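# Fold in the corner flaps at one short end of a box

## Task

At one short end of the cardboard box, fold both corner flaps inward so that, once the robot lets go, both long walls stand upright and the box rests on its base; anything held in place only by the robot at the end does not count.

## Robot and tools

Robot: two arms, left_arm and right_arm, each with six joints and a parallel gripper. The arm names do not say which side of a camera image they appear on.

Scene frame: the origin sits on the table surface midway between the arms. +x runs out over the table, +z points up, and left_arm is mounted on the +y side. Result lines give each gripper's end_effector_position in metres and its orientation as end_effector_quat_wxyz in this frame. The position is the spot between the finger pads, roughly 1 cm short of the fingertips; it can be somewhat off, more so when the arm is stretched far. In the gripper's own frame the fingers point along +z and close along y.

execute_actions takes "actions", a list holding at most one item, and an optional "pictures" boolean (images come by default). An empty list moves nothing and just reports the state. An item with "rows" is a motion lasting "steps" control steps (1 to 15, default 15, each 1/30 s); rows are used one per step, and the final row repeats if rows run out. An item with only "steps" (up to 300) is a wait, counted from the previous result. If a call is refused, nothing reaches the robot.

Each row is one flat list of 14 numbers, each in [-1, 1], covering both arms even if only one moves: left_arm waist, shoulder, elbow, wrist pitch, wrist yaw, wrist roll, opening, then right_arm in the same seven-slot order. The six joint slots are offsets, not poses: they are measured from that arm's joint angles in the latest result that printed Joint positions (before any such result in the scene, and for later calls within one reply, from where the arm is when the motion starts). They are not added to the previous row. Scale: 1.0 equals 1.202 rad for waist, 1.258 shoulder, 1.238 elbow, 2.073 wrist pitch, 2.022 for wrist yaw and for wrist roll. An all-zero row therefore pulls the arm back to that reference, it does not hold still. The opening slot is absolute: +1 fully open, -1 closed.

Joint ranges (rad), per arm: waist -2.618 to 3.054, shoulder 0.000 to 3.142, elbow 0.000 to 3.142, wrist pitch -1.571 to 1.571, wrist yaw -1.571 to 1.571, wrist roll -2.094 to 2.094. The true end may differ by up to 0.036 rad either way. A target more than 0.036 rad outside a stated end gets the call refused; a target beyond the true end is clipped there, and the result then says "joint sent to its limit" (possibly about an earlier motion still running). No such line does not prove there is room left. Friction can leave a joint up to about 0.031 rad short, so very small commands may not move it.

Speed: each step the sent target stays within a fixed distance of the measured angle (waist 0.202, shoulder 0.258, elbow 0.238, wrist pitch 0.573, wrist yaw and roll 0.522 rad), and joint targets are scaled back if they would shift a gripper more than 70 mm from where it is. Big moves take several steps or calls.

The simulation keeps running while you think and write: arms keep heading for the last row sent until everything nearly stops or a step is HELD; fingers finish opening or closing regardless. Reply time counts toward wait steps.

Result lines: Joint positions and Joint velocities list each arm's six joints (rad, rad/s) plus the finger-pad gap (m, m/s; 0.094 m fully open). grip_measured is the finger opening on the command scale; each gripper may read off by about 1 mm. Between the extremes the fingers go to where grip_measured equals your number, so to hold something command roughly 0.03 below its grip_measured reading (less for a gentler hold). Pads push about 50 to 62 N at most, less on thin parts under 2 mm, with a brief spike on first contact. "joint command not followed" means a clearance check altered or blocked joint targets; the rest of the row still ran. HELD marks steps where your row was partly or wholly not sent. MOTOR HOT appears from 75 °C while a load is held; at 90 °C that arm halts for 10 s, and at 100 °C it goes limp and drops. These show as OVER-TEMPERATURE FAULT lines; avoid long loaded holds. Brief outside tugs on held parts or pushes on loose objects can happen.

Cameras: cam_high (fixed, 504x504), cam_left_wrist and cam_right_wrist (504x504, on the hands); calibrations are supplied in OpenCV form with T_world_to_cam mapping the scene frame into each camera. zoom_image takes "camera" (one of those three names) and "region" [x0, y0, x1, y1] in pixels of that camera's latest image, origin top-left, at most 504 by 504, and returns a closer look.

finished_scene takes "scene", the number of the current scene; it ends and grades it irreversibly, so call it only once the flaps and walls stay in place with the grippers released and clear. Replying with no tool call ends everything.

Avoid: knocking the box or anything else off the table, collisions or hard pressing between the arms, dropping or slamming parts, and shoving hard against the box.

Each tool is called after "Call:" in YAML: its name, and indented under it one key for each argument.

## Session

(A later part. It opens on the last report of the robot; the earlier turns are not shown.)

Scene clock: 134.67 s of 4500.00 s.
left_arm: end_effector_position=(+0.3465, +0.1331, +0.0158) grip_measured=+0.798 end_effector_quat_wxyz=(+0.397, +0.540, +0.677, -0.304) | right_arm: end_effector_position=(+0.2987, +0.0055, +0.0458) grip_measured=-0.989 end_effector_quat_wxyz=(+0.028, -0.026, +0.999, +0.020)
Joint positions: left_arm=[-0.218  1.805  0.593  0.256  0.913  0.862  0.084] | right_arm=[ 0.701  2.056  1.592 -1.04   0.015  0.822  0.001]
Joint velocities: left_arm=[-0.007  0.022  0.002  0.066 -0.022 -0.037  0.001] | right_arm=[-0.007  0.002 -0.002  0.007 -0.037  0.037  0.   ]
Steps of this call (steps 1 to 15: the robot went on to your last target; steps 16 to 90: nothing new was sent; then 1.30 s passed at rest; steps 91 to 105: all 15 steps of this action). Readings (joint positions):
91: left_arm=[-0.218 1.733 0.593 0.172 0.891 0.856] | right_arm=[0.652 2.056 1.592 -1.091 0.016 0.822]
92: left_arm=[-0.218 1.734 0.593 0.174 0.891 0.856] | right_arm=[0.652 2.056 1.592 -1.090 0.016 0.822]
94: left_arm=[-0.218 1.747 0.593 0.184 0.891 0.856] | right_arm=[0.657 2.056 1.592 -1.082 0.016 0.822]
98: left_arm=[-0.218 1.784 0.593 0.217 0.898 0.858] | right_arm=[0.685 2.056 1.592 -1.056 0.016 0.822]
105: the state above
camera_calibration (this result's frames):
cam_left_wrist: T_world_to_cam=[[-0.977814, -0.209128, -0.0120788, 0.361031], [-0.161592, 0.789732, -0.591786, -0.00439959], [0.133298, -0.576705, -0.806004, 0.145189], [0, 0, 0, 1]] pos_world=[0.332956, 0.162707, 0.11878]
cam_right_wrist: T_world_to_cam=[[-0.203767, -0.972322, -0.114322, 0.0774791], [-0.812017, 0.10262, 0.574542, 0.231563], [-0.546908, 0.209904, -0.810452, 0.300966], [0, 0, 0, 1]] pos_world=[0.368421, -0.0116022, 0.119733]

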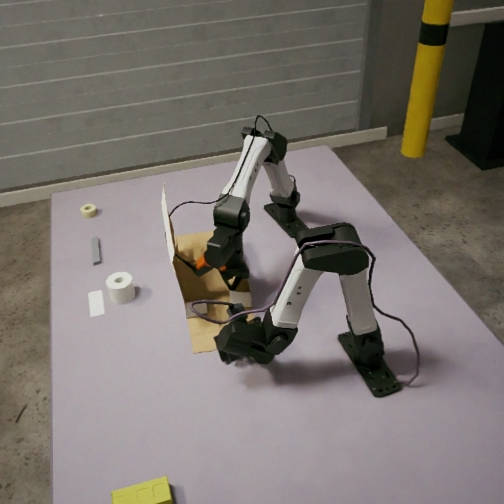

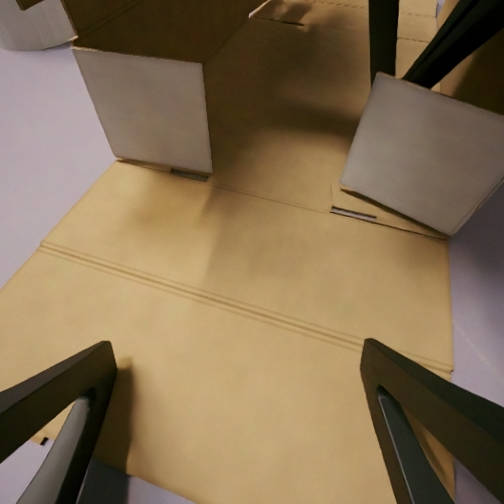

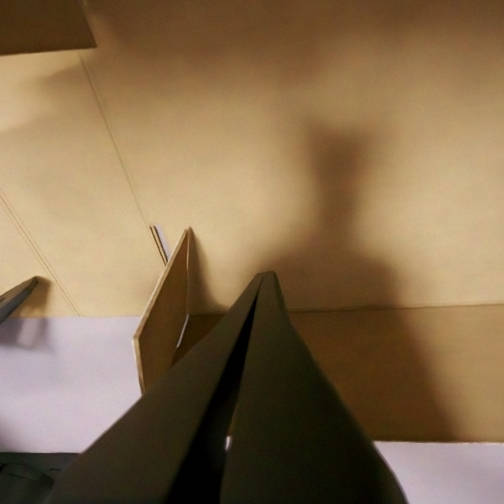

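Call:
execute_actions:
  actions:
    - {"rows":[[0,0.01,0,-0.015,-0.012,0,0.8,0,0,0,0.008,0,0,-0.9],[0,0.01,0,-0.025,-0.02,0,0.8,0,0,0,0.008,0,0,-0.8],[0,0.01,0,-0.035,-0.03,0,0.8,0,0,0,0.008,0,0,-0.7],[0,0.01,0,-0.045,-0.035,0,0.8,0,0,0,0.008,0,0,-0.6],[0,0.01,0,-0.045,-0.035,0,0.8,0,0,0,0.008,0,0,-0.5],[0,0.01,0,-0.045,-0.035,0,0.8,0,0,0,0.008,0,0,-0.4],[0,0.01,0,-0.045,-0.035,0,0.8,0,0,0,0.008,0,0,-0.3],[0,0.01,0,-0.045,-0.035,0,0.8,0,0,0,0.008,0,0,-0.2],[0,0.01,0,-0.045,-0.035,0,0.8,0,0,0,0.008,0,0,-0.1],[0,0.01,0,-0.045,-0.035,0,0.8,0,0,0,0.008,0,0,-0.05],[0,0.01,0,-0.045,-0.035,0,0.8,0,0,0,0.008,0,0,0],[0,0.01,0,-0.045,-0.035,0,0.8,0,0,0,0.008,0,0,0.05],[0,0.01,0,-0.045,-0.035,0,0.8,0,0,0,0.008,0,0,0.1]],"steps":15}

Scene clock: 140.20 s of 4500.00 s.
left_arm: end_effector_position=(+0.3462, +0.1335, +0.0147) grip_measured=+0.798 end_effector_quat_wxyz=(+0.397, +0.543, +0.675, -0.301) | right_arm: end_effector_position=(+0.2994, +0.0058, +0.0459) grip_measured=+0.096 end_effector_quat_wxyz=(+0.030, -0.026, +0.999, +0.021)
Joint positions: left_arm=[-0.218  1.806  0.593  0.253  0.909  0.875  0.084] | right_arm=[ 0.701  2.056  1.592 -1.037  0.017  0.822  0.052]
Joint velocities: left_arm=[ 0.007 -0.012  0.002  0.022  0.037  0.007 -0.001] | right_arm=[ 0.002  0.007  0.017 -0.051  0.037  0.007  0.002]
Steps of this call (steps 1 to 15: the robot went on to your last target; steps 16 to 90: nothing new was sent; then 2.03 s passed at rest; steps 91 to 105: all 15 steps of this action). Readings (joint positions):
91: left_arm=[-0.218 1.806 0.593 0.259 0.914 0.862] | right_arm=[0.701 2.056 1.592 -1.037 0.015 0.822]
92: left_arm=[-0.218 1.806 0.593 0.258 0.914 0.863] | right_arm=[0.701 2.056 1.592 -1.037 0.015 0.822]
94: left_arm=[-0.218 1.806 0.593 0.255 0.911 0.867] | right_arm=[0.701 2.056 1.592 -1.037 0.015 0.822]
98: left_arm=[-0.218 1.806 0.593 0.253 0.910 0.873] | right_arm=[0.701 2.056 1.592 -1.037 0.015 0.822]
105: the state above
camera_calibration (this result's frames):
cam_left_wrist: T_world_to_cam=[[-0.97864, -0.204599, -0.0200969, 0.36063], [-0.153957, 0.794153, -0.587894, -0.00870782], [0.136243, -0.572242, -0.808688, 0.143015], [0, 0, 0, 1]] pos_world=[0.332102, 0.162539, 0.117783]
cam_right_wrist: T_world_to_cam=[[-0.203501, -0.972166, -0.116109, 0.07799], [-0.813962, 0.102083, 0.571879, 0.232794], [-0.544108, 0.210886, -0.81208, 0.300566], [0, 0, 0, 1]] pos_world=[0.368897, -0.0113303, 0.120009]

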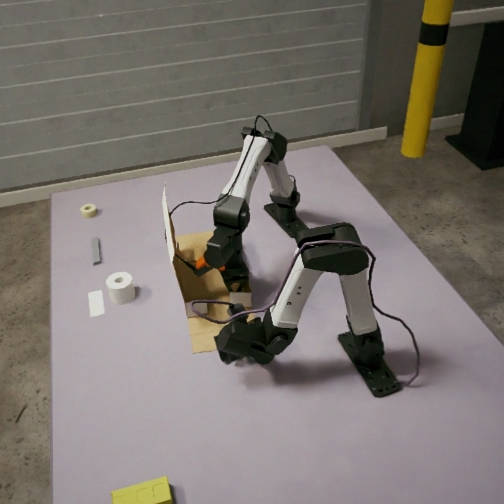

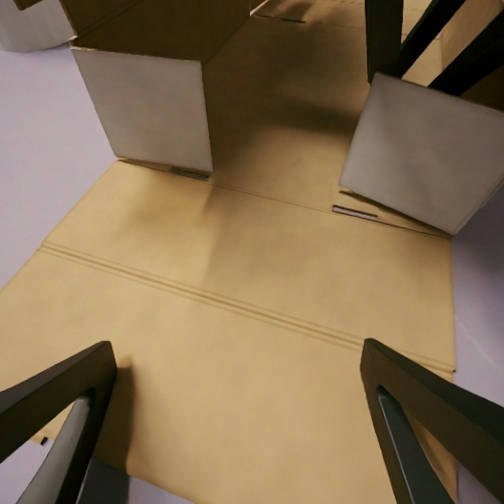

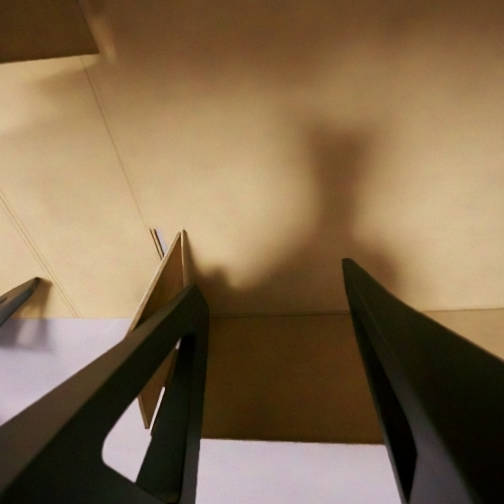

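Call:
execute_actions:
  actions:
    - {"rows":[[0,0.01,0,-0.044,-0.033,0,0.8,0.005,0,0,0.008,0,0,0.15],[0,0.01,0,-0.044,-0.033,0,0.8,0.005,0,0,0.008,0,0,0.2],[0,0.01,0,-0.044,-0.033,0,0.8,0.005,0,0,0.008,0,0,0.25],[0,0.01,0,-0.044,-0.033,0,0.8,0.005,0,0,0.008,0,0,0.3],[0,0.01,0,-0.044,-0.033,0,0.8,0.005,0,0,0.008,0,0,0.35],[0,0.01,0,-0.044,-0.033,0,0.8,0.005,0,0,0.008,0,0,0.4],[0,0.01,0,-0.044,-0.033,0,0.8,0.005,0,0,0.008,0,0,0.45],[0,0.01,0,-0.044,-0.033,0,0.8,0.005,0,0,0.008,0,0,0.5],[0,0.01,0,-0.044,-0.033,0,0.8,0.005,0,0,0.008,0,0,0.55],[0,0.01,0,-0.044,-0.033,0,0.8,0.005,0,0,0.008,0,0,0.62]],"steps":15}

Scene clock: 145.47 s of 4500.00 s.
left_arm: end_effector_position=(+0.3461, +0.1335, +0.0146) grip_measured=+0.798 end_effector_quat_wxyz=(+0.398, +0.545, +0.674, -0.300) | right_arm: end_effector_position=(+0.3009, +0.0046, +0.0459) grip_measured=+0.618 end_effector_quat_wxyz=(+0.034, -0.026, +0.999, +0.017)
Joint positions: left_arm=[-0.218  1.806  0.593  0.251  0.909  0.879  0.084] | right_arm=[ 0.701  2.056  1.592 -1.037  0.029  0.822  0.076]
Joint velocities: left_arm=[-0.007 -0.012 -0.007  0.022  0.037  0.037 -0.   ] | right_arm=[ 0.002 -0.002 -0.002  0.007  0.022  0.007 -0.001]
Steps of this call (steps 1 to 15: the robot went on to your last target; steps 16 to 90: nothing new was sent; then 1.77 s passed at rest; steps 91 to 105: all 15 steps of this action). Readings (joint positions):
91: left_arm=[-0.218 1.806 0.593 0.253 0.909 0.876] | right_arm=[0.701 2.056 1.592 -1.037 0.018 0.822]
92: left_arm=[-0.218 1.806 0.593 0.252 0.909 0.877] | right_arm=[0.701 2.056 1.592 -1.037 0.019 0.822]
94: left_arm=[-0.218 1.806 0.593 0.252 0.909 0.878] | right_arm=[0.701 2.056 1.592 -1.037 0.022 0.822]
98: left_arm=[-0.218 1.806 0.593 0.251 0.909 0.879] | right_arm=[0.701 2.056 1.592 -1.037 0.027 0.822]
105: the state above
camera_calibration (this result's frames):
cam_left_wrist: T_world_to_cam=[[-0.97905, -0.202318, -0.0229856, 0.360351], [-0.150533, 0.795184, -0.587387, -0.0101558], [0.137117, -0.571621, -0.80898, 0.142578], [0, 0, 0, 1]] pos_world=[0.331723, 0.162482, 0.11766]
cam_right_wrist: T_world_to_cam=[[-0.203289, -0.972832, -0.110775, 0.0767684], [-0.818854, 0.106895, 0.56396, 0.235938], [-0.536798, 0.205355, -0.818338, 0.299802], [0, 0, 0, 1]] pos_world=[0.369738, -0.0121036, 0.120784]

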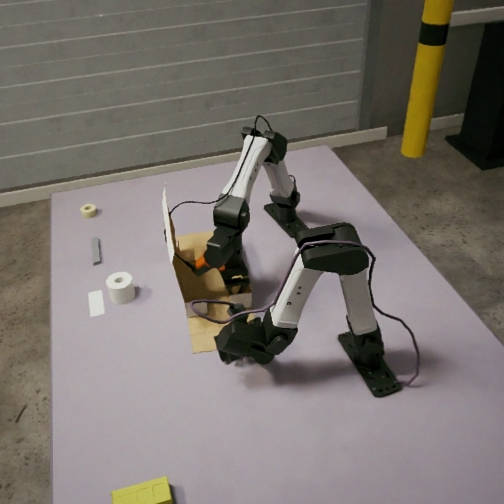

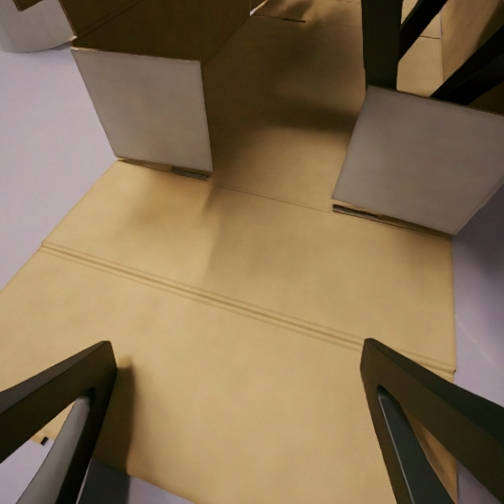

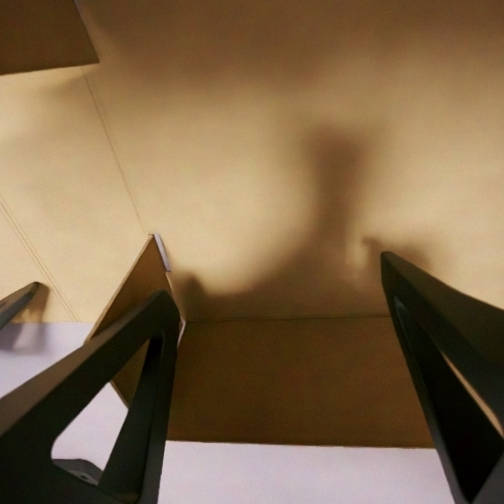

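Call:
execute_actions:
  actions:
    - {"rows":[[0,0.01,0,-0.044,-0.033,0,0.8,0.005,0,0,0.008,0,0,0.68],[0,0.01,0,-0.044,-0.033,0,0.8,0.005,0,0,0.008,0,0,0.75],[0,0.01,0,-0.044,-0.033,0,0.8,0.005,0,0,0.008,0,0,0.78],[0,0.01,0,-0.044,-0.033,0,0.8,0.005,0,0,0.008,0,0,0.78],[0,0.01,0,-0.03,-0.02,0,0.8,0,0,0,0,0,0,0.4],[0,0,0,-0.01,-0.01,0,0.8,0,0,0,-0.01,0,0,0],[0,-0.01,0,0,0,0,0.8,0,0,0,-0.02,0,0,-0.4],[0,-0.025,0,0,0,0,0.8,0,-0.02,0,-0.03,0,0,-0.8],[0,-0.04,0,0,0,0,0.8,0,-0.05,0,-0.04,0,0,-0.8],[0,-0.055,0,0,0,0,0.8,0,-0.08,0,-0.05,0,0,-0.8],[0.02,-0.07,0,0,0,0,0.8,0,-0.11,0,-0.06,0,0,-0.8],[0.04,-0.085,0,0,0,0,0.8,0,-0.14,0,-0.07,0,0,-0.8],[0.06,-0.1,0,0,0,0,0.8,0,-0.16,0,-0.08,0,0,-0.8],[0.08,-0.11,0,0,0,0,0.8,0,-0.18,0,-0.09,0,0,-0.8]],"steps":15}
  pictures: false

Call:
execute_actions:
  actions:
    - {"steps":15}

Scene clock: 151.17 s of 4500.00 s.
left_arm: end_effector_position=(+0.3658, +0.1513, +0.0481) grip_measured=+0.798 end_effector_quat_wxyz=(+0.446, +0.536, +0.666, -0.265) | right_arm: end_effector_position=(+0.2880, -0.0115, +0.1105) grip_measured=-0.798 end_effector_quat_wxyz=(+0.058, -0.025, +0.997, +0.042)
Joint positions: left_arm=[-0.155  1.7    0.593  0.252  0.913  0.88   0.084] | right_arm=[ 0.701  1.877  1.592 -1.146  0.031  0.822  0.01 ]
Joint velocities: left_arm=[ 0.598 -0.466 -0.002  0.007 -0.037 -0.007 -0.   ] | right_arm=[ 0.002 -1.096  0.007 -0.374  0.037 -0.022 -0.001]
Steps of this call (steps 1 to 15: the robot went on to your last target; steps 16 to 90: nothing new was sent; then 2.20 s passed at rest; steps 91 to 105: all 15 steps of this action). Readings (joint positions):
91: left_arm=[-0.218 1.806 0.593 0.251 0.909 0.880] | right_arm=[0.701 2.056 1.592 -1.037 0.030 0.822]
92: left_arm=[-0.218 1.806 0.593 0.251 0.909 0.880] | right_arm=[0.701 2.056 1.592 -1.037 0.032 0.822]
94: left_arm=[-0.218 1.806 0.593 0.251 0.909 0.880] | right_arm=[0.701 2.056 1.592 -1.037 0.034 0.822]
98: left_arm=[-0.218 1.804 0.593 0.256 0.914 0.880] | right_arm=[0.701 2.054 1.592 -1.046 0.033 0.822]
105: the state above

Scene clock: 151.67 s of 4500.00 s.
left_arm: end_effector_position=(+0.3728, +0.1617, +0.0548) grip_measured=+0.798 end_effector_quat_wxyz=(+0.459, +0.527, +0.669, -0.252) | right_arm: end_effector_position=(+0.2788, -0.0225, +0.1325) grip_measured=-0.798 end_effector_quat_wxyz=(+0.060, -0.025, +0.997, +0.045)
Joint positions: left_arm=[-0.122  1.679  0.593  0.253  0.913  0.88   0.084] | right_arm=[ 0.701  1.813  1.595 -1.207  0.031  0.822  0.01 ]
Joint velocities: left_arm=[ 0.012 -0.007 -0.017  0.051  0.007 -0.037 -0.   ] | right_arm=[-0.007 -0.017 -0.017 -0.037 -0.066 -0.022  0.001]
Steps of this call (steps 1 to 15: the robot went on to your last target). Readings (joint positions):
1: left_arm=[-0.138 1.687 0.593 0.253 0.913 0.880] | right_arm=[0.701 1.843 1.592 -1.158 0.031 0.822]
2: left_arm=[-0.127 1.680 0.593 0.253 0.913 0.880] | right_arm=[0.701 1.819 1.592 -1.167 0.031 0.822]
4: left_arm=[-0.122 1.679 0.593 0.253 0.913 0.880] | right_arm=[0.701 1.800 1.595 -1.183 0.031 0.822]
8: left_arm=[-0.122 1.679 0.593 0.253 0.913 0.880] | right_arm=[0.701 1.810 1.595 -1.199 0.031 0.822]
15: the state above
camera_calibration (this result's frames):
cam_left_wrist: T_world_to_cam=[[-0.945312, -0.293645, -0.141981, 0.401885], [-0.145892, 0.769993, -0.621149, -0.000708564], [0.291721, -0.566465, -0.770724, 0.127034], [0, 0, 0, 1]] pos_world=[0.342744, 0.190518, 0.154528]
cam_right_wrist: T_world_to_cam=[[-0.196256, -0.964584, -0.17624, 0.0624112], [-0.846474, 0.075939, 0.526987, 0.183811], [-0.49494, 0.252607, -0.831399, 0.355464], [0, 0, 0, 1]] pos_world=[0.343773, -0.0435502, 0.209666]

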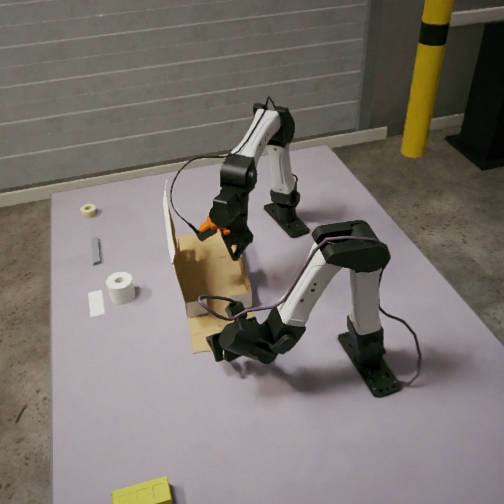

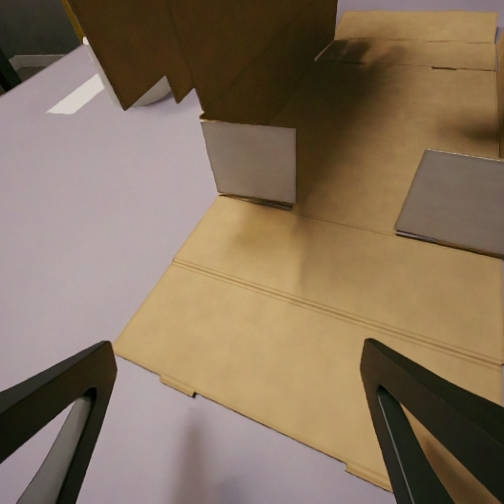

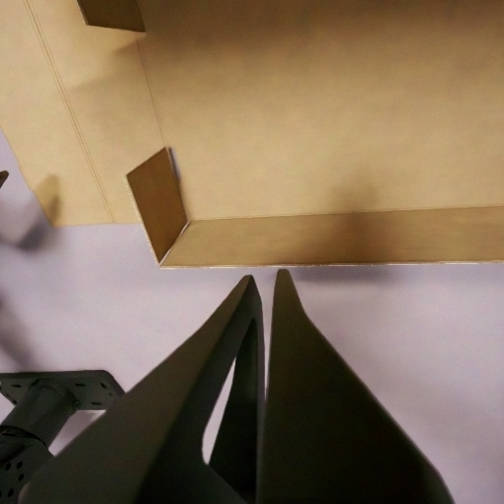

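Both flaps sit at about 90° and the long walls are upright.

Call:
finished_scene:
  scene: 2

The scene is finished: the task was done.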